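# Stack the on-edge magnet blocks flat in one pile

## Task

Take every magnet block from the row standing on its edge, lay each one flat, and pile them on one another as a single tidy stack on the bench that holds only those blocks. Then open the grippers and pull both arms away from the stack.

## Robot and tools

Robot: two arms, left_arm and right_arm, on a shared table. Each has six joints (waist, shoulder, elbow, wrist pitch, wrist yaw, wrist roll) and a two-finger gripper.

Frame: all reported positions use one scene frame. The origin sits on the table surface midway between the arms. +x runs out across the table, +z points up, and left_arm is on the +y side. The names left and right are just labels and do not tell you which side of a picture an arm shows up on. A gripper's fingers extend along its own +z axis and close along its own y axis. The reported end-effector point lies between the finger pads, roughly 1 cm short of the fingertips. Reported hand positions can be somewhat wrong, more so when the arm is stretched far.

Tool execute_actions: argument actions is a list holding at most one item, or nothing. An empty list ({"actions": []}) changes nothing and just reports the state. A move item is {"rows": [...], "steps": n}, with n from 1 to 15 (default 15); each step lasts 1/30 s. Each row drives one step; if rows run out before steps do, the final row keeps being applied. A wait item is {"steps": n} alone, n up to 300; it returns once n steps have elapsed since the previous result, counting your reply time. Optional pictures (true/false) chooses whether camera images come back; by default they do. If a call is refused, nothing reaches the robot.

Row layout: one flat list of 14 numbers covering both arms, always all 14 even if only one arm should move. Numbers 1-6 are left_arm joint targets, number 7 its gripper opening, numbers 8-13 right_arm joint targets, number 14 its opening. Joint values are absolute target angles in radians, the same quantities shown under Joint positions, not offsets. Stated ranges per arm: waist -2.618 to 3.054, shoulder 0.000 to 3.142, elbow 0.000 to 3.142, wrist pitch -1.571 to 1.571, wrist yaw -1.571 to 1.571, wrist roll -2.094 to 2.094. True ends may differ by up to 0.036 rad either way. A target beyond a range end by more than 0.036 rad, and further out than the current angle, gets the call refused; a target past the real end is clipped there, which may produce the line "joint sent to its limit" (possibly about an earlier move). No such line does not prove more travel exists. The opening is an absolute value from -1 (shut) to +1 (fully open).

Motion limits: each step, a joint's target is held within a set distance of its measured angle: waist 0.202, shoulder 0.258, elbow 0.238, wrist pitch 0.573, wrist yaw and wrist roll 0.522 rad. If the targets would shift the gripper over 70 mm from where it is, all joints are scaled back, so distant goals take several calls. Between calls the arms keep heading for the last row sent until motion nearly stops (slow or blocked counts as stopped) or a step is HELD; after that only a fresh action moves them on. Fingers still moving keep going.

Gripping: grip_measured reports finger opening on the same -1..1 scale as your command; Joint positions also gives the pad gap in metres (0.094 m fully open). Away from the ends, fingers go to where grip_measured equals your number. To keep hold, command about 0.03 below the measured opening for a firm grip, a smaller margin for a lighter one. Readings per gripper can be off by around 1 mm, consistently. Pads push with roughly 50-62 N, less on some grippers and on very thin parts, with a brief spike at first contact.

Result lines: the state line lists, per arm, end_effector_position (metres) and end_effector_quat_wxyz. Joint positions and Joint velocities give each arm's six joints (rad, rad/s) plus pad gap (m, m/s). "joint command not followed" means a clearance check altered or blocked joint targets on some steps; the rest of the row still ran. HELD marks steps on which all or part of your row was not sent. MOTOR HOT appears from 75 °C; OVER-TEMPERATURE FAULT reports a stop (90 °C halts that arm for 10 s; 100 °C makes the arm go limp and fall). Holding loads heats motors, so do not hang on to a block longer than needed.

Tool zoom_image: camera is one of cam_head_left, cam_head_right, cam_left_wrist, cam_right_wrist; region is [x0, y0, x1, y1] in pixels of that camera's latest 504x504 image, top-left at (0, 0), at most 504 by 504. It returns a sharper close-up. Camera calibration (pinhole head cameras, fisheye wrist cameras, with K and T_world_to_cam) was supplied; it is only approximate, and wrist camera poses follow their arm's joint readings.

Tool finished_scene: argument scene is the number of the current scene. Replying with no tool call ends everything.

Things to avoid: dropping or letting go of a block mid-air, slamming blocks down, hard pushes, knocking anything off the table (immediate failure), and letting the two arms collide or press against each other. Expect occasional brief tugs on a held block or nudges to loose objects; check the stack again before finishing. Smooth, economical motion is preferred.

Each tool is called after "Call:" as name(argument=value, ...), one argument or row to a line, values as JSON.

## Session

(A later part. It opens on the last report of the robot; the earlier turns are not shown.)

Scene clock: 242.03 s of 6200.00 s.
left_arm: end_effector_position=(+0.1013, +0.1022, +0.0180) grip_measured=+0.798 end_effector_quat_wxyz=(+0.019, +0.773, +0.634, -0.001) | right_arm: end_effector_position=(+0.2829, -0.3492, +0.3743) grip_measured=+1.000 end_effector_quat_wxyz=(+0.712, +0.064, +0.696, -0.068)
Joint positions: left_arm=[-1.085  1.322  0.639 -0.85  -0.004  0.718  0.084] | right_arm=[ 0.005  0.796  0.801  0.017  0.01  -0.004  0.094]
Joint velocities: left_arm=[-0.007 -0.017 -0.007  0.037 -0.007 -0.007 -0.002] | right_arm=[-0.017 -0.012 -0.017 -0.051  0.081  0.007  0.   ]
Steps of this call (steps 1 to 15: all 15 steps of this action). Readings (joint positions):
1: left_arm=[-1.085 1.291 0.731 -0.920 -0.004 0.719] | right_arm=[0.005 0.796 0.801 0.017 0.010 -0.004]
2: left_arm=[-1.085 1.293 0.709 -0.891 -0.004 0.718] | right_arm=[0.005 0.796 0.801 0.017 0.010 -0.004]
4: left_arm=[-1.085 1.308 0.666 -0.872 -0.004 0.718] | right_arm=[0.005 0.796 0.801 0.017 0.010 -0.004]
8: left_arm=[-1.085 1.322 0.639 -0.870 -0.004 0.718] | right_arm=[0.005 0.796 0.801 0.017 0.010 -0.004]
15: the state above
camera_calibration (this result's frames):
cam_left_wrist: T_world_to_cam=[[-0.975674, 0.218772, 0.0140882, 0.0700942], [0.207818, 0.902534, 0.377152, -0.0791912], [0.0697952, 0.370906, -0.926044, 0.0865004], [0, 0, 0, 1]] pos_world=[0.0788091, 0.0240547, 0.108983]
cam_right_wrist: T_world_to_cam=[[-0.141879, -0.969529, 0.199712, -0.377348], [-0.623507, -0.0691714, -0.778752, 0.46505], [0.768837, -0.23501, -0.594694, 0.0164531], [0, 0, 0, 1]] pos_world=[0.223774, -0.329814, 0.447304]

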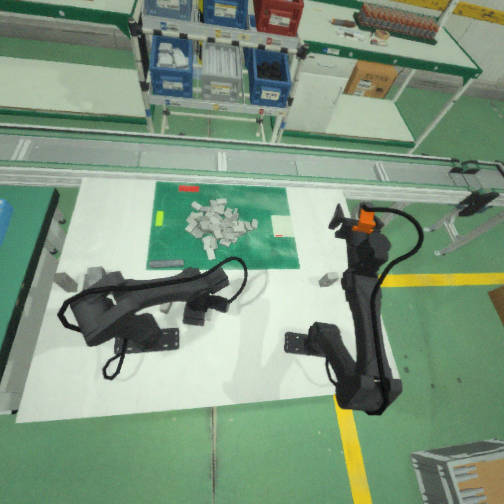

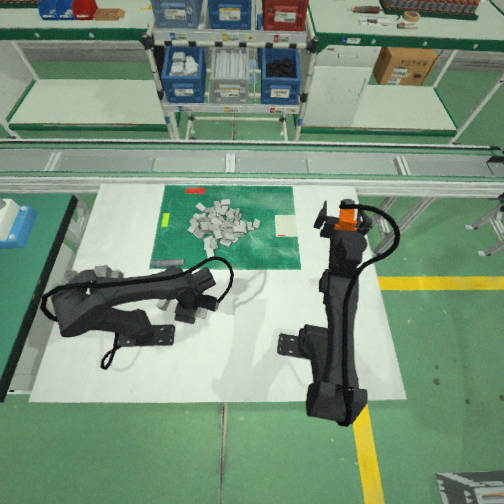

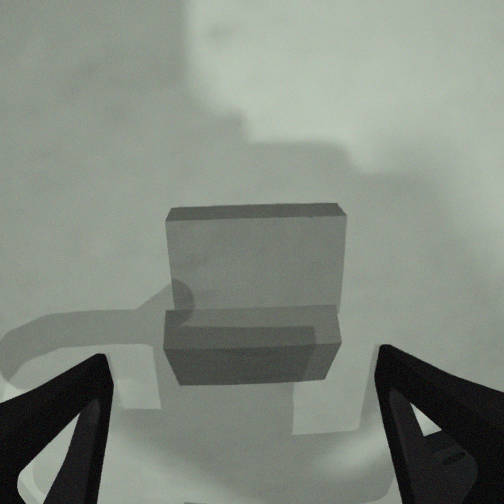

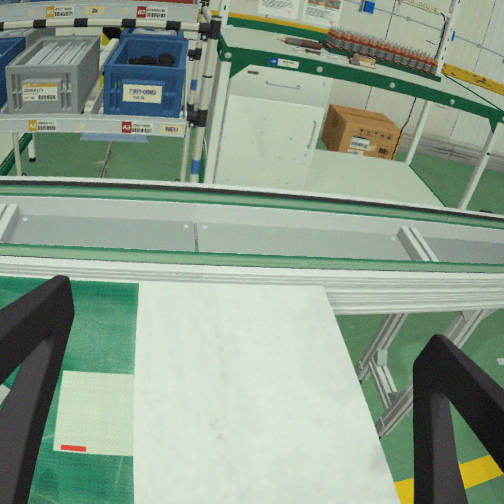

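Shift a bit −y/−x, and lower, then grasp.

Call:
execute_actions(
  actions=[
    {"rows":[[-1.115,1.32,0.63,-0.805,0,0.67,0.8,0,0.8,0.8,0,0,0,1],[-1.115,1.32,0.63,-0.805,0,0.67,0.8,0,0.8,0.8,0,0,0,1],[-1.115,1.32,0.63,-0.805,0,0.67,0.8,0,0.8,0.8,0,0,0,1],[-1.115,1.32,0.63,-0.805,0,0.67,-0.3,0,0.8,0.8,0,0,0,1]],"steps":15},
  ],
  pictures=false,
)

Call:
execute_actions(
  actions=[
    {"steps":6},
  ],
  pictures=false,
)

Call:
execute_actions(
  actions=[
    {"rows":[[-0.80,1.16,0.60,-1.0,0,1.09,-0.3,0,0.8,0.8,0,0,0,1]],"steps":15},
  ],
  pictures=false,
)

Call:
execute_actions(
  actions=[
    {"rows":[[-0.80,1.18,0.54,-0.925,0,1.09,-0.3,0,0.8,0.8,0,0,0,1]],"steps":15},
  ],
  pictures=false,
)

Call:
execute_actions(
  actions=[
    {"rows":[[-0.80,1.18,0.54,-0.925,0,1.09,0.1,0,0.8,0.8,0,0,0,1]],"steps":15},
  ],
)

Scene clock: 249.50 s of 6200.00 s.
left_arm: end_effector_position=(+0.1007, +0.0951, +0.0180) grip_measured=-0.107 end_effector_quat_wxyz=(+0.030, +0.768, +0.640, -0.004) | right_arm: end_effector_position=(+0.2829, -0.3492, +0.3743) grip_measured=+1.000 end_effector_quat_wxyz=(+0.712, +0.064, +0.696, -0.068)
Joint positions: left_arm=[-1.106  1.322  0.638 -0.825 -0.004  0.681  0.042] | right_arm=[ 0.005  0.796  0.801  0.017  0.01  -0.004  0.094]
Joint velocities: left_arm=[-0.002  0.002 -0.012  0.037 -0.037 -0.037  0.001] | right_arm=[ 0.007 -0.007 -0.012 -0.037 -0.007  0.007  0.   ]
Steps of this call (steps 1 to 15: the robot went on to your last target; steps 16 to 90: nothing new was sent; then 3.97 s passed at rest; steps 91 to 105: all 15 steps of this action). Readings (joint positions):
91: left_arm=[-1.088 1.322 0.639 -0.844 -0.004 0.712] | right_arm=[0.005 0.796 0.801 0.017 0.010 -0.004]
92: left_arm=[-1.094 1.322 0.639 -0.840 -0.004 0.705] | right_arm=[0.005 0.796 0.801 0.017 0.010 -0.004]
94: left_arm=[-1.104 1.322 0.639 -0.832 -0.004 0.695] | right_arm=[0.005 0.796 0.801 0.017 0.010 -0.004]
98: left_arm=[-1.106 1.322 0.638 -0.825 -0.004 0.686] | right_arm=[0.005 0.796 0.801 0.017 0.010 -0.004]
105: the state above

Scene clock: 249.70 s of 6200.00 s.
left_arm: end_effector_position=(+0.1007, +0.0951, +0.0180) grip_measured=-0.107 end_effector_quat_wxyz=(+0.030, +0.768, +0.640, -0.004) | right_arm: end_effector_position=(+0.2829, -0.3492, +0.3743) grip_measured=+1.000 end_effector_quat_wxyz=(+0.712, +0.064, +0.696, -0.068)
Joint positions: left_arm=[-1.106  1.322  0.638 -0.825 -0.004  0.681  0.042] | right_arm=[ 0.005  0.796  0.801  0.017  0.01  -0.004  0.094]
Joint velocities: left_arm=[-0.002 -0.012 -0.007  0.051  0.007  0.022  0.001] | right_arm=[-0.002 -0.002 -0.007 -0.022 -0.007  0.022  0.   ]
Steps of this call (steps 1 to 6: the robot went on to your last target). Readings (joint positions):
1: left_arm=[-1.106 1.322 0.638 -0.825 -0.004 0.681] | right_arm=[0.005 0.796 0.801 0.017 0.010 -0.004]
2: left_arm=[-1.106 1.322 0.638 -0.825 -0.004 0.681] | right_arm=[0.005 0.796 0.801 0.017 0.010 -0.004]
4: left_arm=[-1.106 1.322 0.638 -0.825 -0.004 0.681] | right_arm=[0.005 0.796 0.801 0.017 0.010 -0.004]
6: the state above

Scene clock: 250.20 s of 6200.00 s.
left_arm: end_effector_position=(+0.1209, +0.1589, +0.0312) grip_measured=-0.107 end_effector_quat_wxyz=(+0.006, +0.795, +0.607, +0.007) | right_arm: end_effector_position=(+0.2829, -0.3492, +0.3743) grip_measured=+1.000 end_effector_quat_wxyz=(+0.712, +0.064, +0.696, -0.068)
Joint positions: left_arm=[-0.806  1.174  0.601 -0.983 -0.012  1.067  0.042] | right_arm=[ 0.005  0.796  0.801  0.017  0.01  -0.004  0.094]
Joint velocities: left_arm=[-0.002 -0.012 -0.007  0.022 -0.022  0.037 -0.   ] | right_arm=[ 0.002 -0.012 -0.017  0.022 -0.051 -0.051  0.   ]
Steps of this call (steps 1 to 15: all 15 steps of this action). Readings (joint positions):
1: left_arm=[-1.080 1.308 0.633 -0.830 0.008 0.737] | right_arm=[0.005 0.796 0.801 0.017 0.010 -0.004]
2: left_arm=[-1.015 1.271 0.622 -0.851 0.014 0.807] | right_arm=[0.005 0.796 0.801 0.017 0.010 -0.004]
4: left_arm=[-0.875 1.200 0.609 -0.904 0.002 0.906] | right_arm=[0.005 0.796 0.801 0.017 0.010 -0.004]
8: left_arm=[-0.806 1.174 0.605 -0.956 -0.012 1.009] | right_arm=[0.005 0.796 0.801 0.017 0.010 -0.004]
15: the state above

Scene clock: 250.70 s of 6200.00 s.
left_arm: end_effector_position=(+0.1129, +0.1668, +0.0174) grip_measured=-0.107 end_effector_quat_wxyz=(-0.007, +0.799, +0.601, +0.005) | right_arm: end_effector_position=(+0.2829, -0.3492, +0.3743) grip_measured=+1.000 end_effector_quat_wxyz=(+0.712, +0.064, +0.696, -0.068)
Joint positions: left_arm=[-0.806  1.176  0.543 -0.95  -0.012  1.08   0.042] | right_arm=[ 0.005  0.796  0.801  0.017  0.01  -0.004  0.094]
Joint velocities: left_arm=[ 0.007 -0.012  0.002 -0.022 -0.022  0.022 -0.   ] | right_arm=[ 0.007 -0.002  0.017  0.051  0.022 -0.022  0.   ]
Steps of this call (steps 1 to 15: all 15 steps of this action). Readings (joint positions):
1: left_arm=[-0.806 1.174 0.594 -0.976 -0.012 1.070] | right_arm=[0.005 0.796 0.801 0.017 0.010 -0.004]
2: left_arm=[-0.806 1.174 0.580 -0.959 -0.012 1.072] | right_arm=[0.005 0.796 0.801 0.017 0.010 -0.004]
4: left_arm=[-0.806 1.175 0.551 -0.950 -0.012 1.075] | right_arm=[0.005 0.796 0.801 0.017 0.010 -0.004]
8: left_arm=[-0.806 1.176 0.543 -0.950 -0.012 1.079] | right_arm=[0.005 0.796 0.801 0.017 0.010 -0.004]
15: the state above

Scene clock: 251.20 s of 6200.00 s.
left_arm: end_effector_position=(+0.1147, +0.1649, +0.0174) grip_measured=+0.098 end_effector_quat_wxyz=(-0.001, +0.800, +0.601, +0.006) | right_arm: end_effector_position=(+0.2829, -0.3492, +0.3743) grip_measured=+1.000 end_effector_quat_wxyz=(+0.712, +0.064, +0.696, -0.068)
Joint positions: left_arm=[-0.806  1.176  0.543 -0.939 -0.012  1.082  0.052] | right_arm=[ 0.005  0.796  0.801  0.017  0.01  -0.004  0.094]
Joint velocities: left_arm=[-0.007 -0.007  0.002 -0.081  0.022  0.022 -0.001] | right_arm=[-0.002 -0.002 -0.017 -0.007 -0.037 -0.022  0.   ]
Steps of this call (steps 1 to 15: all 15 steps of this action). Readings (joint positions):
1: left_arm=[-0.806 1.176 0.543 -0.949 -0.012 1.080] | right_arm=[0.005 0.796 0.801 0.017 0.010 -0.004]
2: left_arm=[-0.806 1.176 0.543 -0.947 -0.012 1.080] | right_arm=[0.005 0.796 0.801 0.017 0.010 -0.004]
4: left_arm=[-0.806 1.176 0.543 -0.944 -0.012 1.081] | right_arm=[0.005 0.796 0.801 0.017 0.010 -0.004]
8: left_arm=[-0.806 1.176 0.543 -0.940 -0.012 1.082] | right_arm=[0.005 0.796 0.801 0.017 0.010 -0.004]
15: the state above
camera_calibration (this result's frames):
cam_left_wrist: T_world_to_cam=[[-0.9533, 0.299693, 0.0374528, 0.0532171], [0.288175, 0.865447, 0.409825, -0.141999], [0.0904085, 0.401479, -0.911395, 0.054074], [0, 0, 0, 1]] pos_world=[0.0867637, 0.0852341, 0.105484]
cam_right_wrist: T_world_to_cam=[[-0.141879, -0.969529, 0.199712, -0.377348], [-0.623507, -0.0691714, -0.778752, 0.46505], [0.768837, -0.23501, -0.594694, 0.0164531], [0, 0, 0, 1]] pos_world=[0.223774, -0.329814, 0.447304]

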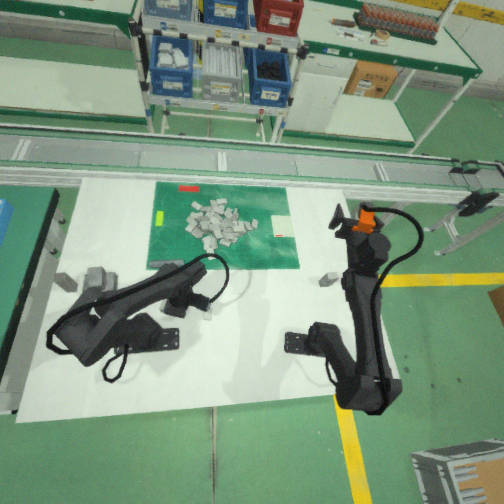

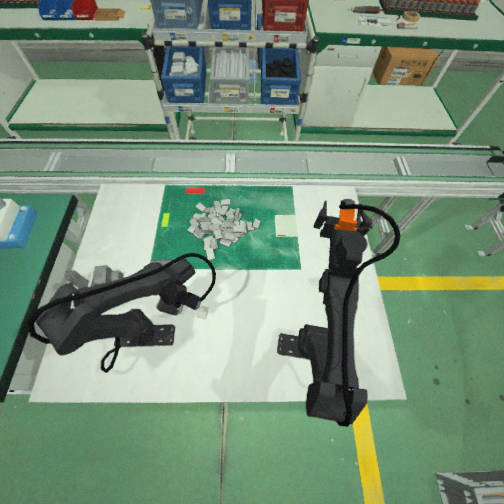

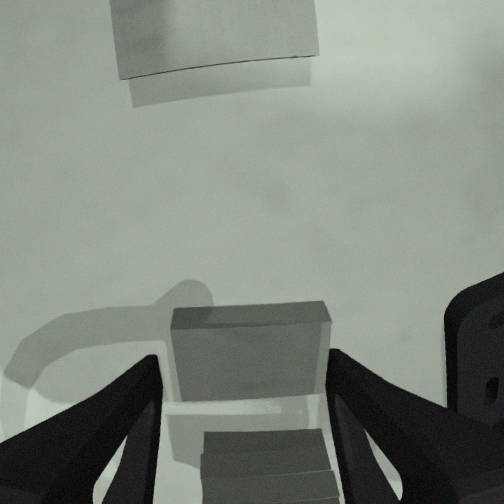

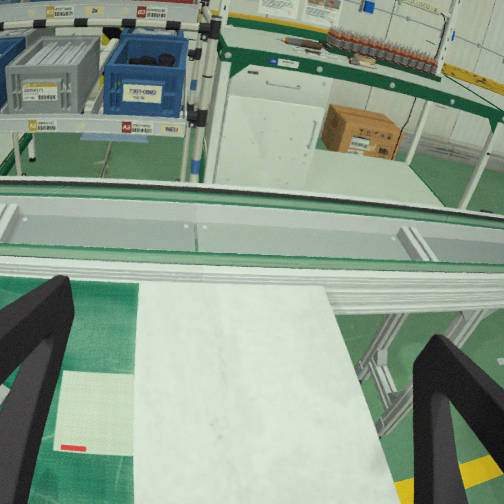

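Call:
execute_actions(
  actions=[
    {"rows":[[-0.81,1.18,0.53,-0.92,0,1.03,0.1,0,0.8,0.8,0,0,0,1]],"steps":10},
  ],
  pictures=false,
)

Call:
execute_actions(
  actions=[
    {"rows":[[-0.81,1.18,0.53,-0.92,0,1.03,-0.3,0,0.8,0.8,0,0,0,1]],"steps":10},
  ],
  pictures=false,
)

Call:
execute_actions(
  actions=[
    {"rows":[[-0.80,1.12,0.84,-1.29,0,1.09,-0.3,0,0.8,0.8,0,0,0,1]],"steps":15},
  ],
  pictures=false,
)

Call:
execute_actions(
  actions=[
    {"rows":[[-0.412,1.03,0.80,-1.235,0,1.49,-0.3,0,0.8,0.8,0,0,0,1]],"steps":15},
  ],
  pictures=false,
)

Call:
execute_actions(
  actions=[
    {"rows":[[-0.412,1.04,0.659,-1.187,0,1.49,-0.3,0,0.8,0.8,0,0,0,1]],"steps":15},
  ],
  pictures=false,
)

Call:
execute_actions(
  actions=[
    {"steps":10},
  ],
)

Scene clock: 256.37 s of 6200.00 s.
left_arm: end_effector_position=(+0.1135, +0.1660, +0.0154) grip_measured=+0.098 end_effector_quat_wxyz=(-0.003, +0.788, +0.616, +0.005) | right_arm: end_effector_position=(+0.2829, -0.3492, +0.3743) grip_measured=+1.000 end_effector_quat_wxyz=(+0.712, +0.064, +0.696, -0.068)
Joint positions: left_arm=[-0.806  1.176  0.535 -0.934 -0.012  1.043  0.052] | right_arm=[ 0.005  0.796  0.801  0.017  0.01  -0.004  0.094]
Joint velocities: left_arm=[ 0.002 -0.012 -0.017  0.007 -0.051 -0.007  0.   ] | right_arm=[ 0.012 -0.012  0.002  0.037  0.037 -0.022  0.   ]
Steps of this call (steps 1 to 15: the robot went on to your last target; steps 16 to 90: nothing new was sent; then 1.83 s passed at rest; steps 91 to 100: all 10 steps of this action). Readings (joint positions):
91: left_arm=[-0.806 1.176 0.542 -0.938 -0.012 1.076] | right_arm=[0.005 0.796 0.801 0.017 0.010 -0.004]
92: left_arm=[-0.806 1.176 0.540 -0.936 -0.012 1.068] | right_arm=[0.005 0.796 0.801 0.017 0.010 -0.004]
94: left_arm=[-0.806 1.176 0.536 -0.935 -0.012 1.057] | right_arm=[0.005 0.796 0.801 0.017 0.010 -0.004]
98: left_arm=[-0.806 1.176 0.535 -0.935 -0.012 1.046] | right_arm=[0.005 0.796 0.801 0.017 0.010 -0.004]
100: the state above

Scene clock: 256.70 s of 6200.00 s.
left_arm: end_effector_position=(+0.1137, +0.1658, +0.0154) grip_measured=-0.111 end_effector_quat_wxyz=(-0.002, +0.786, +0.618, +0.005) | right_arm: end_effector_position=(+0.2829, -0.3492, +0.3743) grip_measured=+1.000 end_effector_quat_wxyz=(+0.712, +0.064, +0.696, -0.068)
Joint positions: left_arm=[-0.806  1.176  0.535 -0.933 -0.011  1.038  0.042] | right_arm=[ 0.005  0.796  0.801  0.017  0.01  -0.004  0.094]
Joint velocities: left_arm=[-0.002  0.002 -0.002 -0.037  0.007 -0.154  0.   ] | right_arm=[ 0.037  0.012 -0.002 -0.007  0.007 -0.007  0.   ]
Steps of this call (steps 1 to 10: all 10 steps of this action). Readings (joint positions):
1: left_arm=[-0.806 1.176 0.535 -0.934 -0.012 1.041] | right_arm=[0.005 0.796 0.801 0.017 0.010 -0.004]
2: left_arm=[-0.806 1.176 0.535 -0.934 -0.011 1.041] | right_arm=[0.005 0.796 0.801 0.017 0.010 -0.004]
4: left_arm=[-0.806 1.176 0.535 -0.933 -0.011 1.040] | right_arm=[0.005 0.796 0.801 0.017 0.010 -0.004]
8: left_arm=[-0.806 1.176 0.535 -0.933 -0.011 1.039] | right_arm=[0.005 0.796 0.801 0.017 0.010 -0.004]
10: the state above

Scene clock: 257.20 s of 6200.00 s.
left_arm: end_effector_position=(+0.1232, +0.1565, +0.0961) grip_measured=-0.111 end_effector_quat_wxyz=(+0.008, +0.799, +0.601, +0.007) | right_arm: end_effector_position=(+0.2829, -0.3492, +0.3743) grip_measured=+1.000 end_effector_quat_wxyz=(+0.712, +0.064, +0.696, -0.068)
Joint positions: left_arm=[-0.806  1.127  0.837 -1.263 -0.011  1.08   0.042] | right_arm=[ 0.005  0.796  0.801  0.017  0.01  -0.004  0.094]
Joint velocities: left_arm=[-0.007  0.007 -0.002 -0.11  -0.022 -0.007 -0.   ] | right_arm=[-0.012 -0.002 -0.012 -0.022 -0.066 -0.051  0.   ]
Steps of this call (steps 1 to 15: all 15 steps of this action). Readings (joint positions):
1: left_arm=[-0.806 1.176 0.560 -0.975 -0.011 1.044] | right_arm=[0.005 0.796 0.801 0.017 0.010 -0.004]
2: left_arm=[-0.806 1.174 0.617 -1.065 -0.011 1.052] | right_arm=[0.005 0.796 0.801 0.017 0.010 -0.004]
4: left_arm=[-0.806 1.158 0.745 -1.155 -0.011 1.063] | right_arm=[0.005 0.796 0.801 0.017 0.010 -0.004]
8: left_arm=[-0.806 1.127 0.838 -1.187 -0.011 1.074] | right_arm=[0.005 0.796 0.801 0.017 0.010 -0.004]
15: the state above

Scene clock: 257.70 s of 6200.00 s.
left_arm: end_effector_position=(+0.1542, +0.2107, +0.0983) grip_measured=-0.111 end_effector_quat_wxyz=(+0.031, +0.799, +0.600, +0.026) | right_arm: end_effector_position=(+0.2829, -0.3492, +0.3743) grip_measured=+1.000 end_effector_quat_wxyz=(+0.712, +0.064, +0.696, -0.068)
Joint positions: left_arm=[-0.42   1.05   0.803 -1.245 -0.013  1.467  0.042] | right_arm=[ 0.005  0.796  0.801  0.017  0.01  -0.004  0.094]
Joint velocities: left_arm=[ 0.007  0.007  0.002 -0.095  0.037  0.125  0.   ] | right_arm=[-0.002 -0.007 -0.012 -0.066 -0.007  0.051  0.   ]
Steps of this call (steps 1 to 15: all 15 steps of this action). Readings (joint positions):
1: left_arm=[-0.778 1.119 0.831 -1.258 0.002 1.137] | right_arm=[0.005 0.796 0.801 0.017 0.010 -0.004]
2: left_arm=[-0.710 1.100 0.819 -1.247 0.007 1.207] | right_arm=[0.005 0.796 0.801 0.017 0.010 -0.004]
4: left_arm=[-0.563 1.064 0.805 -1.245 0.001 1.307] | right_arm=[0.005 0.796 0.801 0.017 0.010 -0.004]
8: left_arm=[-0.422 1.050 0.803 -1.245 -0.013 1.410] | right_arm=[0.005 0.796 0.801 0.017 0.010 -0.004]
15: the state above

Scene clock: 258.20 s of 6200.00 s.
left_arm: end_effector_position=(+0.1252, +0.2223, +0.0589) grip_measured=-0.111 end_effector_quat_wxyz=(-0.015, +0.803, +0.595, -0.002) | right_arm: end_effector_position=(+0.2829, -0.3492, +0.3743) grip_measured=+1.000 end_effector_quat_wxyz=(+0.712, +0.064, +0.696, -0.068)
Joint positions: left_arm=[-0.42   1.044  0.646 -1.201 -0.012  1.481  0.042] | right_arm=[ 0.005  0.796  0.801  0.017  0.01  -0.004  0.094]
Joint velocities: left_arm=[ 0.002  0.002  0.007  0.037  0.007 -0.007 -0.   ] | right_arm=[-0.017 -0.007 -0.012  0.081 -0.022  0.037  0.   ]
Steps of this call (steps 1 to 15: all 15 steps of this action). Readings (joint positions):
1: left_arm=[-0.420 1.048 0.787 -1.232 -0.013 1.470] | right_arm=[0.005 0.796 0.801 0.017 0.010 -0.004]
2: left_arm=[-0.420 1.044 0.752 -1.205 -0.012 1.472] | right_arm=[0.005 0.796 0.801 0.017 0.010 -0.004]
4: left_arm=[-0.420 1.044 0.681 -1.197 -0.012 1.475] | right_arm=[0.005 0.796 0.801 0.017 0.010 -0.004]
8: left_arm=[-0.420 1.044 0.646 -1.201 -0.012 1.479] | right_arm=[0.005 0.796 0.801 0.017 0.010 -0.004]
15: the state above

Scene clock: 258.53 s of 6200.00 s.
left_arm: end_effector_position=(+0.1252, +0.2223, +0.0589) grip_measured=-0.111 end_effector_quat_wxyz=(-0.015, +0.804, +0.595, -0.002) | right_arm: end_effector_position=(+0.2829, -0.3492, +0.3743) grip_measured=+1.000 end_effector_quat_wxyz=(+0.712, +0.064, +0.696, -0.068)
Joint positions: left_arm=[-0.42   1.044  0.646 -1.201 -0.012  1.481  0.042] | right_arm=[ 0.005  0.796  0.801  0.017  0.01  -0.004  0.094]
Joint velocities: left_arm=[ 0.002  0.012  0.002  0.022 -0.066  0.051  0.   ] | right_arm=[-0.002 -0.012 -0.007 -0.022  0.037 -0.11   0.   ]
Steps of this call (steps 1 to 10: the robot went on to your last target). Readings (joint positions):
1: left_arm=[-0.420 1.044 0.646 -1.201 -0.012 1.481] | right_arm=[0.005 0.796 0.801 0.017 0.010 -0.004]
2: left_arm=[-0.420 1.044 0.646 -1.201 -0.012 1.481] | right_arm=[0.005 0.796 0.801 0.017 0.010 -0.004]
4: left_arm=[-0.420 1.044 0.646 -1.201 -0.012 1.481] | right_arm=[0.005 0.796 0.801 0.017 0.010 -0.004]
8: left_arm=[-0.420 1.044 0.646 -1.201 -0.012 1.481] | right_arm=[0.005 0.796 0.801 0.017 0.010 -0.004]
10: the state above
camera_calibration (this result's frames):
cam_left_wrist: T_world_to_cam=[[-0.947659, 0.311678, 0.0692706, 0.0392303], [0.311694, 0.856077, 0.412284, -0.212749], [0.0691991, 0.412296, -0.908418, 0.0680002], [0, 0, 0, 1]] pos_world=[0.098784, 0.141866, 0.146768]
cam_right_wrist: T_world_to_cam=[[-0.141879, -0.969529, 0.199712, -0.377348], [-0.623507, -0.0691714, -0.778752, 0.46505], [0.768837, -0.23501, -0.594694, 0.0164531], [0, 0, 0, 1]] pos_world=[0.223774, -0.329814, 0.447304]

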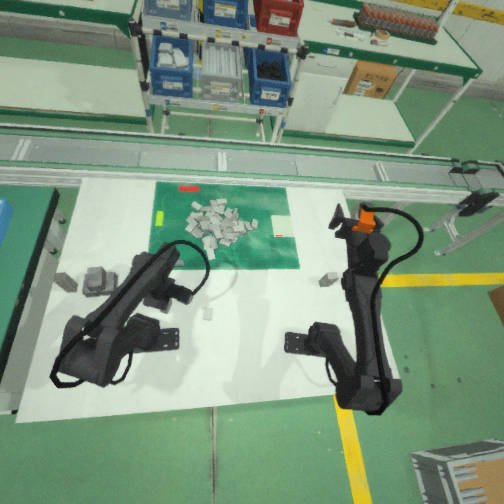

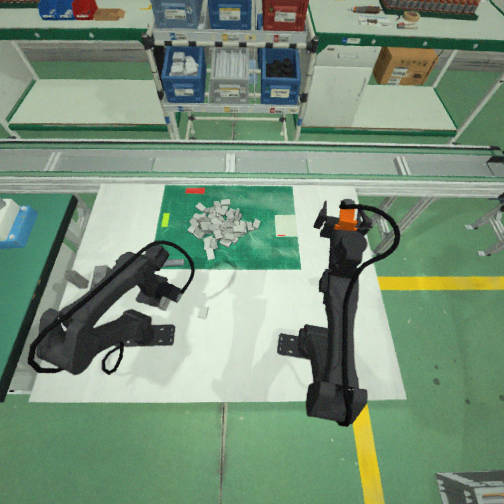

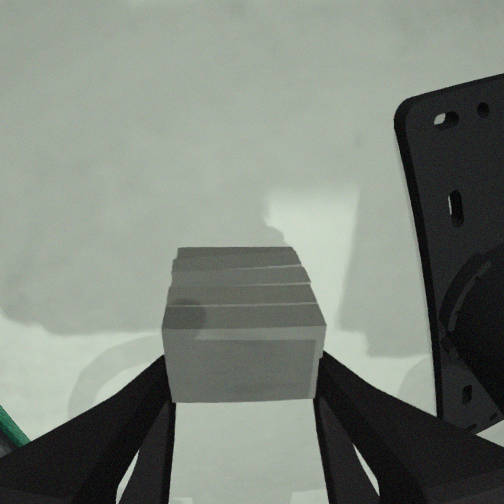

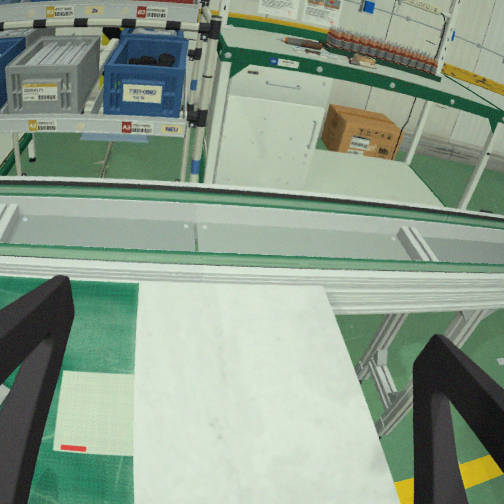

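Call:
execute_actions(
  actions=[
    {"rows":[[-0.412,1.04,0.659,-1.187,0,1.49,0.6,0,0.8,0.8,0,0,0,1]],"steps":12},
  ],
  pictures=false,
)

Call:
execute_actions(
  actions=[
    {"rows":[[-0.412,1.04,0.84,-1.37,0,1.49,0.6,0,0.8,0.8,0,0,0,1]],"steps":15},
  ],
  pictures=false,
)

Call:
execute_actions(
  actions=[
    {"rows":[[-0.8,1.10,0.88,-1.29,0,1.0,0.8,0,0.8,0.8,0,0,0,1]],"steps":10},
  ],
  pictures=false,
)

Call:
execute_actions(
  actions=[
    {"rows":[[-1.19,1.39,0.86,-0.95,0,0.61,0.8,0,0.8,0.8,0,0,0,1]],"steps":15},
  ],
  pictures=false,
)

Call:
execute_actions(
  actions=[
    {"rows":[[-1.19,1.44,0.73,-0.835,0,0.61,0.8,0,0.8,0.8,0,0,0,1]],"steps":15},
  ],
  pictures=false,
)

Call:
execute_actions(
  actions=[
    {"steps":8},
  ],
)

Scene clock: 266.13 s of 6200.00 s.
left_arm: end_effector_position=(+0.1260, +0.2219, +0.0589) grip_measured=+0.598 end_effector_quat_wxyz=(-0.014, +0.804, +0.595, -0.001) | right_arm: end_effector_position=(+0.2829, -0.3492, +0.3743) grip_measured=+1.000 end_effector_quat_wxyz=(+0.712, +0.064, +0.696, -0.068)
Joint positions: left_arm=[-0.42   1.044  0.646 -1.198 -0.012  1.481  0.075] | right_arm=[ 0.005  0.796  0.801  0.017  0.01  -0.004  0.094]
Joint velocities: left_arm=[ 0.012  0.007  0.012  0.007 -0.022  0.066 -0.   ] | right_arm=[ 0.017  0.002 -0.012  0.007 -0.051  0.007  0.   ]
Steps of this call (steps 1 to 15: the robot went on to your last target; steps 16 to 90: nothing new was sent; then 4.20 s passed at rest; steps 91 to 102: all 12 steps of this action). Readings (joint positions):
91: left_arm=[-0.420 1.044 0.646 -1.201 -0.012 1.481] | right_arm=[0.005 0.796 0.801 0.017 0.010 -0.004]
92: left_arm=[-0.420 1.044 0.646 -1.200 -0.012 1.481] | right_arm=[0.005 0.796 0.801 0.017 0.010 -0.004]
94: left_arm=[-0.420 1.044 0.646 -1.199 -0.012 1.481] | right_arm=[0.005 0.796 0.801 0.017 0.010 -0.004]
98: left_arm=[-0.420 1.044 0.646 -1.198 -0.012 1.481] | right_arm=[0.005 0.796 0.801 0.017 0.010 -0.004]
102: the state above

Scene clock: 266.63 s of 6200.00 s.
left_arm: end_effector_position=(+0.1367, +0.2176, +0.1041) grip_measured=+0.598 end_effector_quat_wxyz=(-0.002, +0.804, +0.595, +0.006) | right_arm: end_effector_position=(+0.2829, -0.3492, +0.3743) grip_measured=+1.000 end_effector_quat_wxyz=(+0.712, +0.064, +0.696, -0.068)
Joint positions: left_arm=[-0.42   1.051  0.83  -1.347 -0.012  1.482  0.075] | right_arm=[ 0.005  0.796  0.801  0.017  0.01  -0.004  0.094]
Joint velocities: left_arm=[ 0.012 -0.007  0.007 -0.081 -0.037  0.022 -0.   ] | right_arm=[ 0.002 -0.012 -0.012 -0.066  0.007 -0.066  0.   ]
Steps of this call (steps 1 to 15: all 15 steps of this action). Readings (joint positions):
1: left_arm=[-0.420 1.047 0.666 -1.221 -0.012 1.481] | right_arm=[0.005 0.796 0.801 0.017 0.010 -0.004]
2: left_arm=[-0.420 1.051 0.710 -1.266 -0.012 1.482] | right_arm=[0.005 0.796 0.801 0.017 0.010 -0.004]
4: left_arm=[-0.420 1.051 0.794 -1.295 -0.012 1.482] | right_arm=[0.005 0.796 0.801 0.017 0.010 -0.004]
8: left_arm=[-0.420 1.051 0.830 -1.313 -0.012 1.482] | right_arm=[0.005 0.796 0.801 0.017 0.010 -0.004]
15: the state above

Scene clock: 266.97 s of 6200.00 s.
left_arm: end_effector_position=(+0.1212, +0.1602, +0.1047) grip_measured=+0.798 end_effector_quat_wxyz=(+0.014, +0.789, +0.614, +0.005) | right_arm: end_effector_position=(+0.2829, -0.3492, +0.3743) grip_measured=+1.000 end_effector_quat_wxyz=(+0.712, +0.064, +0.696, -0.068)
Joint positions: left_arm=[-0.792  1.098  0.855 -1.3   -0.005  1.062  0.084] | right_arm=[ 0.005  0.796  0.801  0.017  0.01  -0.004  0.094]
Joint velocities: left_arm=[-0.012  0.032  0.007 -0.007 -0.022 -0.403  0.   ] | right_arm=[-0.017 -0.022  0.022 -0.022 -0.081  0.007  0.   ]
Steps of this call (steps 1 to 10: all 10 steps of this action). Readings (joint positions):
1: left_arm=[-0.449 1.055 0.832 -1.347 -0.022 1.416] | right_arm=[0.005 0.796 0.801 0.017 0.010 -0.004]
2: left_arm=[-0.520 1.066 0.839 -1.342 -0.023 1.333] | right_arm=[0.005 0.796 0.801 0.017 0.010 -0.004]
4: left_arm=[-0.664 1.089 0.852 -1.318 -0.019 1.215] | right_arm=[0.005 0.796 0.801 0.017 0.010 -0.004]
8: left_arm=[-0.791 1.098 0.855 -1.300 -0.005 1.093] | right_arm=[0.005 0.796 0.801 0.017 0.010 -0.004]
10: the state above

Scene clock: 267.47 s of 6200.00 s.
left_arm: end_effector_position=(+0.0977, +0.0594, +0.0525) grip_measured=+0.798 end_effector_quat_wxyz=(+0.020, +0.781, +0.624, -0.004) | right_arm: end_effector_position=(+0.2829, -0.3492, +0.3743) grip_measured=+1.000 end_effector_quat_wxyz=(+0.712, +0.064, +0.696, -0.068)
Joint positions: left_arm=[-1.19   1.414  0.857 -0.973 -0.002  0.637  0.084] | right_arm=[ 0.005  0.796  0.801  0.017  0.01  -0.004  0.094]
Joint velocities: left_arm=[-0.007 -0.007 -0.012  0.154  0.051 -0.154 -0.001] | right_arm=[-0.017 -0.012 -0.012 -0.11  -0.007 -0.007  0.   ]
Steps of this call (steps 1 to 15: all 15 steps of this action). Readings (joint positions):
1: left_arm=[-0.814 1.116 0.855 -1.288 -0.013 1.011] | right_arm=[0.005 0.796 0.801 0.017 0.010 -0.004]
2: left_arm=[-0.867 1.162 0.857 -1.250 -0.016 0.949] | right_arm=[0.005 0.796 0.801 0.017 0.010 -0.004]
4: left_arm=[-0.986 1.293 0.857 -1.149 -0.018 0.840] | right_arm=[0.005 0.796 0.801 0.017 0.010 -0.004]
8: left_arm=[-1.181 1.420 0.857 -1.014 -0.004 0.709] | right_arm=[0.005 0.796 0.801 0.017 0.010 -0.004]
15: the state above

Scene clock: 267.97 s of 6200.00 s.
left_arm: end_effector_position=(+0.0906, +0.0756, +0.0168) grip_measured=+0.798 end_effector_quat_wxyz=(+0.001, +0.775, +0.631, +0.001) | right_arm: end_effector_position=(+0.2829, -0.3492, +0.3743) grip_measured=+1.000 end_effector_quat_wxyz=(+0.712, +0.064, +0.696, -0.068)
Joint positions: left_arm=[-1.191  1.442  0.728 -0.854 -0.002  0.619  0.084] | right_arm=[ 0.005  0.796  0.801  0.017  0.01  -0.004  0.094]
Joint velocities: left_arm=[-0.012  0.002 -0.002 -0.051  0.007  0.022 -0.001] | right_arm=[ 0.017 -0.012  0.002 -0.037 -0.022 -0.037  0.   ]
Steps of this call (steps 1 to 15: all 15 steps of this action). Readings (joint positions):
1: left_arm=[-1.190 1.414 0.842 -0.951 -0.002 0.633] | right_arm=[0.005 0.796 0.801 0.017 0.010 -0.004]
2: left_arm=[-1.190 1.415 0.813 -0.914 -0.002 0.630] | right_arm=[0.005 0.796 0.801 0.017 0.010 -0.004]
4: left_arm=[-1.190 1.431 0.756 -0.888 -0.002 0.626] | right_arm=[0.005 0.796 0.801 0.017 0.010 -0.004]
8: left_arm=[-1.191 1.442 0.728 -0.871 -0.002 0.622] | right_arm=[0.005 0.796 0.801 0.017 0.010 -0.004]
15: the state above

Scene clock: 268.23 s of 6200.00 s.
left_arm: end_effector_position=(+0.0909, +0.0749, +0.0168) grip_measured=+0.798 end_effector_quat_wxyz=(+0.003, +0.775, +0.632, +0.001) | right_arm: end_effector_position=(+0.2829, -0.3492, +0.3743) grip_measured=+1.000 end_effector_quat_wxyz=(+0.712, +0.064, +0.696, -0.068)
Joint positions: left_arm=[-1.191  1.442  0.728 -0.851 -0.002  0.618  0.084] | right_arm=[ 0.005  0.796  0.801  0.017  0.01  -0.004  0.094]
Joint velocities: left_arm=[-0.027  0.002  0.007  0.007 -0.051 -0.037  0.   ] | right_arm=[ 0.007  0.012 -0.022  0.022 -0.081 -0.066  0.   ]
Steps of this call (steps 1 to 8: the robot went on to your last target). Readings (joint positions):
1: left_arm=[-1.191 1.442 0.728 -0.854 -0.002 0.618] | right_arm=[0.005 0.796 0.801 0.017 0.010 -0.004]
2: left_arm=[-1.191 1.442 0.728 -0.853 -0.002 0.618] | right_arm=[0.005 0.796 0.801 0.017 0.010 -0.004]
4: left_arm=[-1.191 1.442 0.728 -0.852 -0.002 0.618] | right_arm=[0.005 0.796 0.801 0.017 0.010 -0.004]
8: the state above
camera_calibration (this result's frames):
cam_left_wrist: T_world_to_cam=[[-0.973872, 0.224059, 0.0370293, 0.0649854], [0.220047, 0.890688, 0.397813, -0.0525084], [0.0561521, 0.395567, -0.916719, 0.0954453], [0, 0, 0, 1]] pos_world=[0.0694823, -0.005547, 0.105979]
cam_right_wrist: T_world_to_cam=[[-0.141879, -0.969529, 0.199712, -0.377348], [-0.623507, -0.0691714, -0.778752, 0.46505], [0.768837, -0.23501, -0.594694, 0.0164531], [0, 0, 0, 1]] pos_world=[0.223774, -0.329814, 0.447304]

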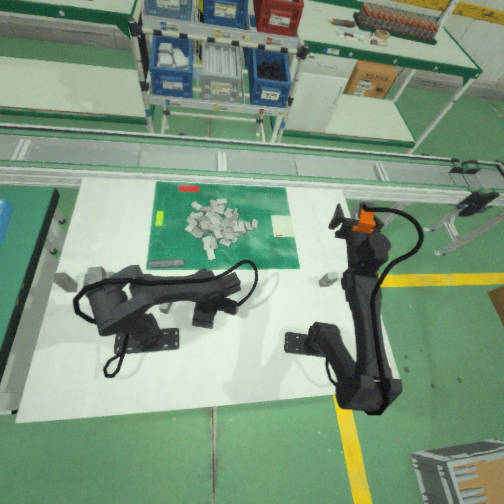

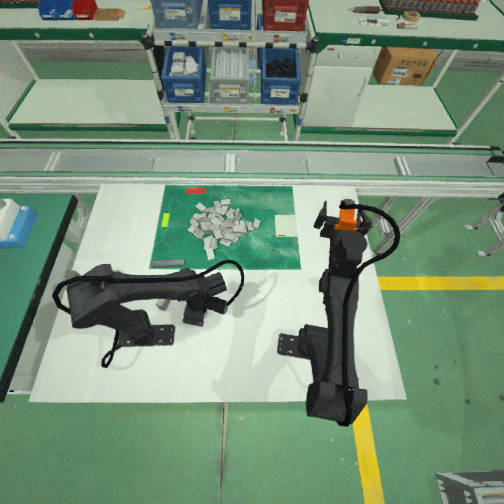

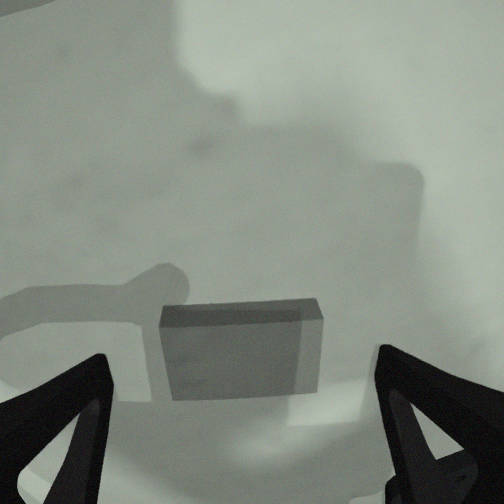

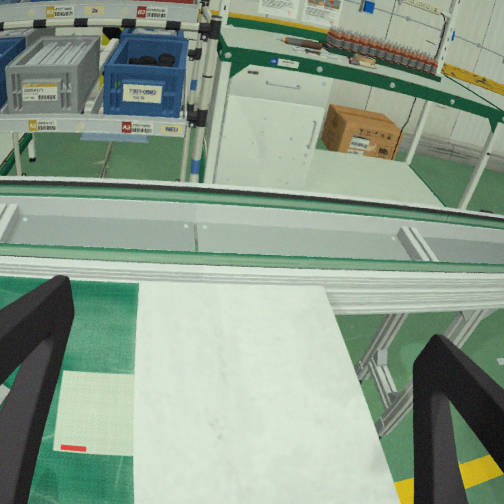

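Call:
execute_actions(
  actions=[
    {"rows":[[-1.19,1.44,0.73,-0.835,0,0.56,-0.3,0,0.8,0.8,0,0,0,1]],"steps":15},
  ],
  pictures=false,
)

Call:
execute_actions(
  actions=[
    {"rows":[[-1.0,1.20,0.92,-1.29,0,0.9,-0.3,0,0.8,0.8,0,0,0,1]],"steps":15},
  ],
  pictures=false,
)

Call:
execute_actions(
  actions=[
    {"rows":[[-0.80,1.12,0.89,-1.33,0,1.09,-0.3,0,0.8,0.8,0,0,0,1]],"steps":10},
  ],
  pictures=false,
)

Call:
execute_actions(
  actions=[
    {"rows":[[-0.403,1.03,0.85,-1.285,0,1.50,-0.3,0,0.8,0.8,0,0,0,1]],"steps":15},
  ],
  pictures=false,
)

Call:
execute_actions(
  actions=[
    {"rows":[[-0.403,1.04,0.708,-1.24,0,1.50,-0.3,0,0.8,0.8,0,0,0,1]],"steps":15},
  ],
  pictures=false,
)

Call:
execute_actions(
  actions=[
    {"steps":10},
  ],
)

Scene clock: 273.00 s of 6200.00 s.
left_arm: end_effector_position=(+0.0910, +0.0747, +0.0168) grip_measured=-0.114 end_effector_quat_wxyz=(+0.003, +0.760, +0.650, +0.000) | right_arm: end_effector_position=(+0.2829, -0.3492, +0.3743) grip_measured=+1.000 end_effector_quat_wxyz=(+0.712, +0.064, +0.696, -0.068)
Joint positions: left_arm=[-1.191  1.442  0.728 -0.85  -0.002  0.57   0.042] | right_arm=[ 0.005  0.796  0.801  0.017  0.01  -0.004  0.094]
Joint velocities: left_arm=[-0.012  0.002 -0.022  0.007  0.037 -0.022  0.001] | right_arm=[-0.002 -0.017 -0.002  0.007  0.037  0.037  0.   ]
Steps of this call (steps 1 to 15: the robot went on to your last target; steps 16 to 90: nothing new was sent; then 1.27 s passed at rest; steps 91 to 105: all 15 steps of this action). Readings (joint positions):
91: left_arm=[-1.191 1.442 0.728 -0.851 -0.002 0.611] | right_arm=[0.005 0.796 0.801 0.017 0.010 -0.004]
92: left_arm=[-1.191 1.442 0.728 -0.851 -0.002 0.602] | right_arm=[0.005 0.796 0.801 0.017 0.010 -0.004]
94: left_arm=[-1.191 1.442 0.728 -0.851 -0.002 0.590] | right_arm=[0.005 0.796 0.801 0.017 0.010 -0.004]
98: left_arm=[-1.191 1.442 0.728 -0.851 -0.002 0.577] | right_arm=[0.005 0.796 0.801 0.017 0.010 -0.004]
105: the state above

Scene clock: 273.50 s of 6200.00 s.
left_arm: end_effector_position=(+0.1095, +0.1185, +0.1057) grip_measured=-0.114 end_effector_quat_wxyz=(+0.014, +0.798, +0.603, +0.003) | right_arm: end_effector_position=(+0.2829, -0.3492, +0.3743) grip_measured=+1.000 end_effector_quat_wxyz=(+0.712, +0.064, +0.696, -0.068)
Joint positions: left_arm=[-1.004  1.198  0.916 -1.261 -0.007  0.877  0.042] | right_arm=[ 0.005  0.796  0.801  0.017  0.01  -0.004  0.094]
Joint velocities: left_arm=[-0.007  0.002  0.027 -0.139  0.007  0.037  0.   ] | right_arm=[ 0.012 -0.002  0.002  0.037 -0.007  0.037  0.   ]
Steps of this call (steps 1 to 15: all 15 steps of this action). Readings (joint positions):
1: left_arm=[-1.176 1.432 0.740 -0.879 0.004 0.601] | right_arm=[0.005 0.796 0.801 0.017 0.010 -0.004]
2: left_arm=[-1.138 1.404 0.765 -0.944 0.008 0.643] | right_arm=[0.005 0.796 0.801 0.017 0.010 -0.004]
4: left_arm=[-1.055 1.314 0.831 -1.053 0.002 0.722] | right_arm=[0.005 0.796 0.801 0.017 0.010 -0.004]
8: left_arm=[-1.004 1.196 0.916 -1.169 -0.007 0.822] | right_arm=[0.005 0.796 0.801 0.017 0.010 -0.004]
15: the state above

Scene clock: 273.83 s of 6200.00 s.
left_arm: end_effector_position=(+0.1243, +0.1556, +0.1081) grip_measured=-0.114 end_effector_quat_wxyz=(+0.004, +0.792, +0.610, +0.006) | right_arm: end_effector_position=(+0.2829, -0.3492, +0.3743) grip_measured=+1.000 end_effector_quat_wxyz=(+0.712, +0.064, +0.696, -0.068)
Joint positions: left_arm=[-0.805  1.14   0.892 -1.313 -0.011  1.058  0.042] | right_arm=[ 0.005  0.796  0.801  0.017  0.01  -0.004  0.094]
Joint velocities: left_arm=[-0.007 -0.012 -0.007 -0.022 -0.037  0.125  0.001] | right_arm=[ 0.002 -0.002 -0.002 -0.022 -0.081 -0.037  0.   ]
Steps of this call (steps 1 to 10: all 10 steps of this action). Readings (joint positions):
1: left_arm=[-0.978 1.193 0.913 -1.264 0.006 0.908] | right_arm=[0.005 0.796 0.801 0.017 0.010 -0.004]
2: left_arm=[-0.916 1.180 0.905 -1.268 0.011 0.943] | right_arm=[0.005 0.796 0.801 0.017 0.010 -0.004]
4: left_arm=[-0.824 1.154 0.894 -1.285 -0.006 0.992] | right_arm=[0.005 0.796 0.801 0.017 0.010 -0.004]
8: left_arm=[-0.805 1.140 0.892 -1.310 -0.011 1.045] | right_arm=[0.005 0.796 0.801 0.017 0.010 -0.004]
10: the state above

Scene clock: 274.33 s of 6200.00 s.
left_arm: end_effector_position=(+0.1554, +0.2118, +0.1112) grip_measured=-0.114 end_effector_quat_wxyz=(+0.033, +0.798, +0.601, +0.028) | right_arm: end_effector_position=(+0.2829, -0.3492, +0.3743) grip_measured=+1.000 end_effector_quat_wxyz=(+0.712, +0.064, +0.696, -0.068)
Joint positions: left_arm=[-0.411  1.048  0.853 -1.291 -0.013  1.476  0.042] | right_arm=[ 0.005  0.796  0.801  0.017  0.01  -0.004  0.094]
Joint velocities: left_arm=[ 0.002  0.002 -0.007  0.022 -0.037  0.051 -0.001] | right_arm=[ 0.017 -0.017  0.007  0.051  0.037  0.022  0.   ]
Steps of this call (steps 1 to 15: all 15 steps of this action). Readings (joint positions):
1: left_arm=[-0.778 1.131 0.885 -1.306 0.002 1.121] | right_arm=[0.005 0.796 0.801 0.017 0.010 -0.004]
2: left_arm=[-0.710 1.109 0.871 -1.293 0.007 1.196] | right_arm=[0.005 0.796 0.801 0.017 0.010 -0.004]
4: left_arm=[-0.562 1.067 0.855 -1.291 0.001 1.303] | right_arm=[0.005 0.796 0.801 0.017 0.010 -0.004]
8: left_arm=[-0.414 1.048 0.853 -1.291 -0.013 1.414] | right_arm=[0.005 0.796 0.801 0.017 0.010 -0.004]
15: the state above

Scene clock: 274.83 s of 6200.00 s.
left_arm: end_effector_position=(+0.1269, +0.2229, +0.0708) grip_measured=-0.114 end_effector_quat_wxyz=(-0.016, +0.804, +0.595, -0.002) | right_arm: end_effector_position=(+0.2829, -0.3492, +0.3742) grip_measured=+1.000 end_effector_quat_wxyz=(+0.712, +0.064, +0.696, -0.068)
Joint positions: left_arm=[-0.411  1.044  0.694 -1.25  -0.012  1.491  0.042] | right_arm=[ 0.005  0.796  0.801  0.017  0.01  -0.004  0.094]
Joint velocities: left_arm=[ 0.012 -0.017  0.007 -0.022  0.037  0.037  0.   ] | right_arm=[-0.007 -0.002  0.007 -0.037 -0.007 -0.022  0.   ]
Steps of this call (steps 1 to 15: all 15 steps of this action). Readings (joint positions):
1: left_arm=[-0.411 1.046 0.837 -1.279 -0.013 1.479] | right_arm=[0.005 0.796 0.801 0.017 0.010 -0.004]
2: left_arm=[-0.411 1.042 0.801 -1.254 -0.012 1.481] | right_arm=[0.005 0.796 0.801 0.017 0.010 -0.004]
4: left_arm=[-0.411 1.044 0.729 -1.247 -0.012 1.485] | right_arm=[0.005 0.796 0.801 0.017 0.010 -0.004]
8: left_arm=[-0.411 1.044 0.694 -1.255 -0.012 1.489] | right_arm=[0.005 0.796 0.801 0.017 0.010 -0.004]
15: the state above

Scene clock: 275.17 s of 6200.00 s.
left_arm: end_effector_position=(+0.1270, +0.2229, +0.0708) grip_measured=-0.114 end_effector_quat_wxyz=(-0.015, +0.804, +0.594, -0.002) | right_arm: end_effector_position=(+0.2829, -0.3492, +0.3742) grip_measured=+1.000 end_effector_quat_wxyz=(+0.712, +0.064, +0.696, -0.068)
Joint positions: left_arm=[-0.411  1.044  0.694 -1.249 -0.012  1.492  0.042] | right_arm=[ 0.005  0.796  0.801  0.017  0.01  -0.004  0.094]
Joint velocities: left_arm=[ 0.007  0.007 -0.007  0.081 -0.037 -0.095 -0.001] | right_arm=[-0.002  0.012  0.017  0.022 -0.095  0.081  0.   ]
Steps of this call (steps 1 to 10: the robot went on to your last target). Readings (joint positions):
1: left_arm=[-0.411 1.044 0.694 -1.250 -0.012 1.491] | right_arm=[0.005 0.796 0.801 0.017 0.010 -0.004]
2: left_arm=[-0.411 1.044 0.694 -1.250 -0.012 1.491] | right_arm=[0.005 0.796 0.801 0.017 0.010 -0.004]
4: left_arm=[-0.411 1.044 0.694 -1.249 -0.012 1.491] | right_arm=[0.005 0.796 0.801 0.017 0.010 -0.004]
8: left_arm=[-0.411 1.044 0.694 -1.249 -0.012 1.492] | right_arm=[0.005 0.796 0.801 0.017 0.010 -0.004]
10: the state above
camera_calibration (this result's frames):
cam_left_wrist: T_world_to_cam=[[-0.947143, 0.313126, 0.0698003, 0.0394472], [0.313239, 0.85564, 0.412021, -0.218766], [0.0692902, 0.412107, -0.908497, 0.0784589], [0, 0, 0, 1]] pos_world=[0.100452, 0.142499, 0.158662]
cam_right_wrist: T_world_to_cam=[[-0.141804, -0.969542, 0.199699, -0.37735], [-0.623799, -0.0691188, -0.778523, 0.464992], [0.768613, -0.23497, -0.594998, 0.0165862], [0, 0, 0, 1]] pos_world=[0.223804, -0.32982, 0.447232]

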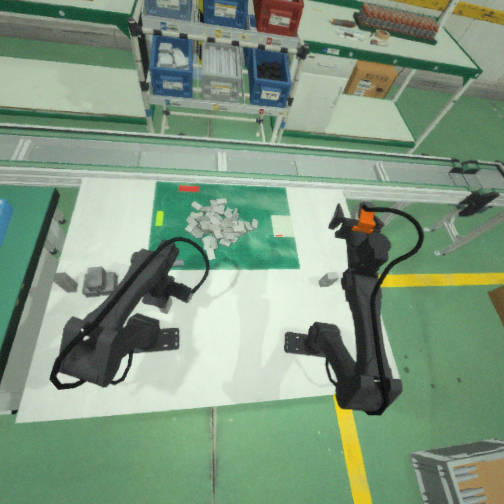

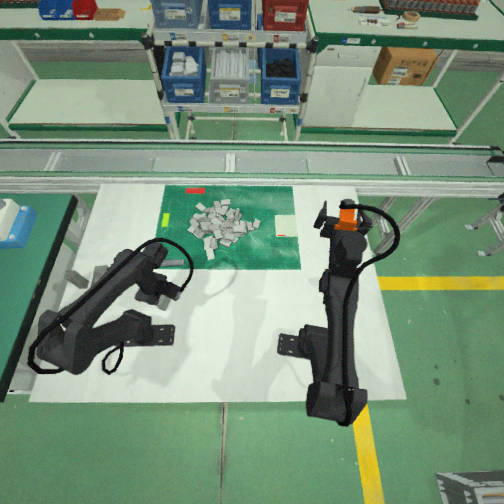

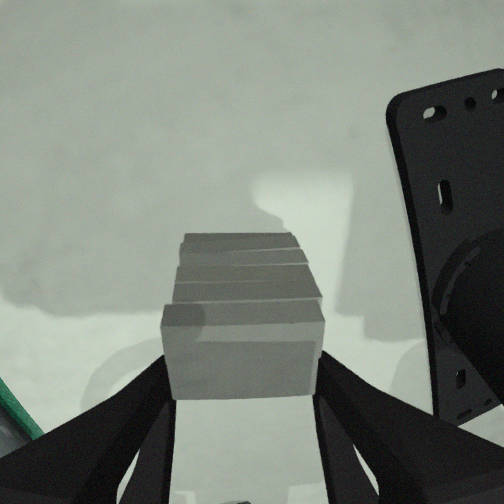

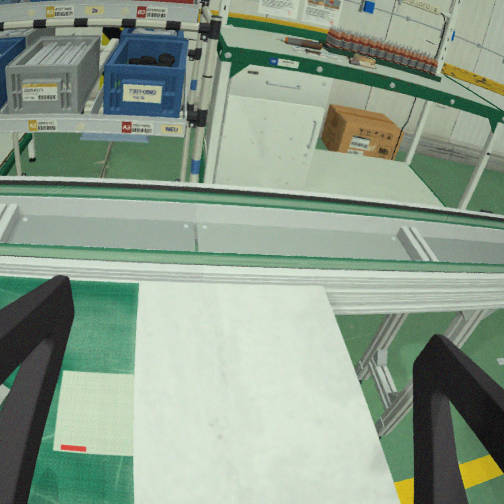

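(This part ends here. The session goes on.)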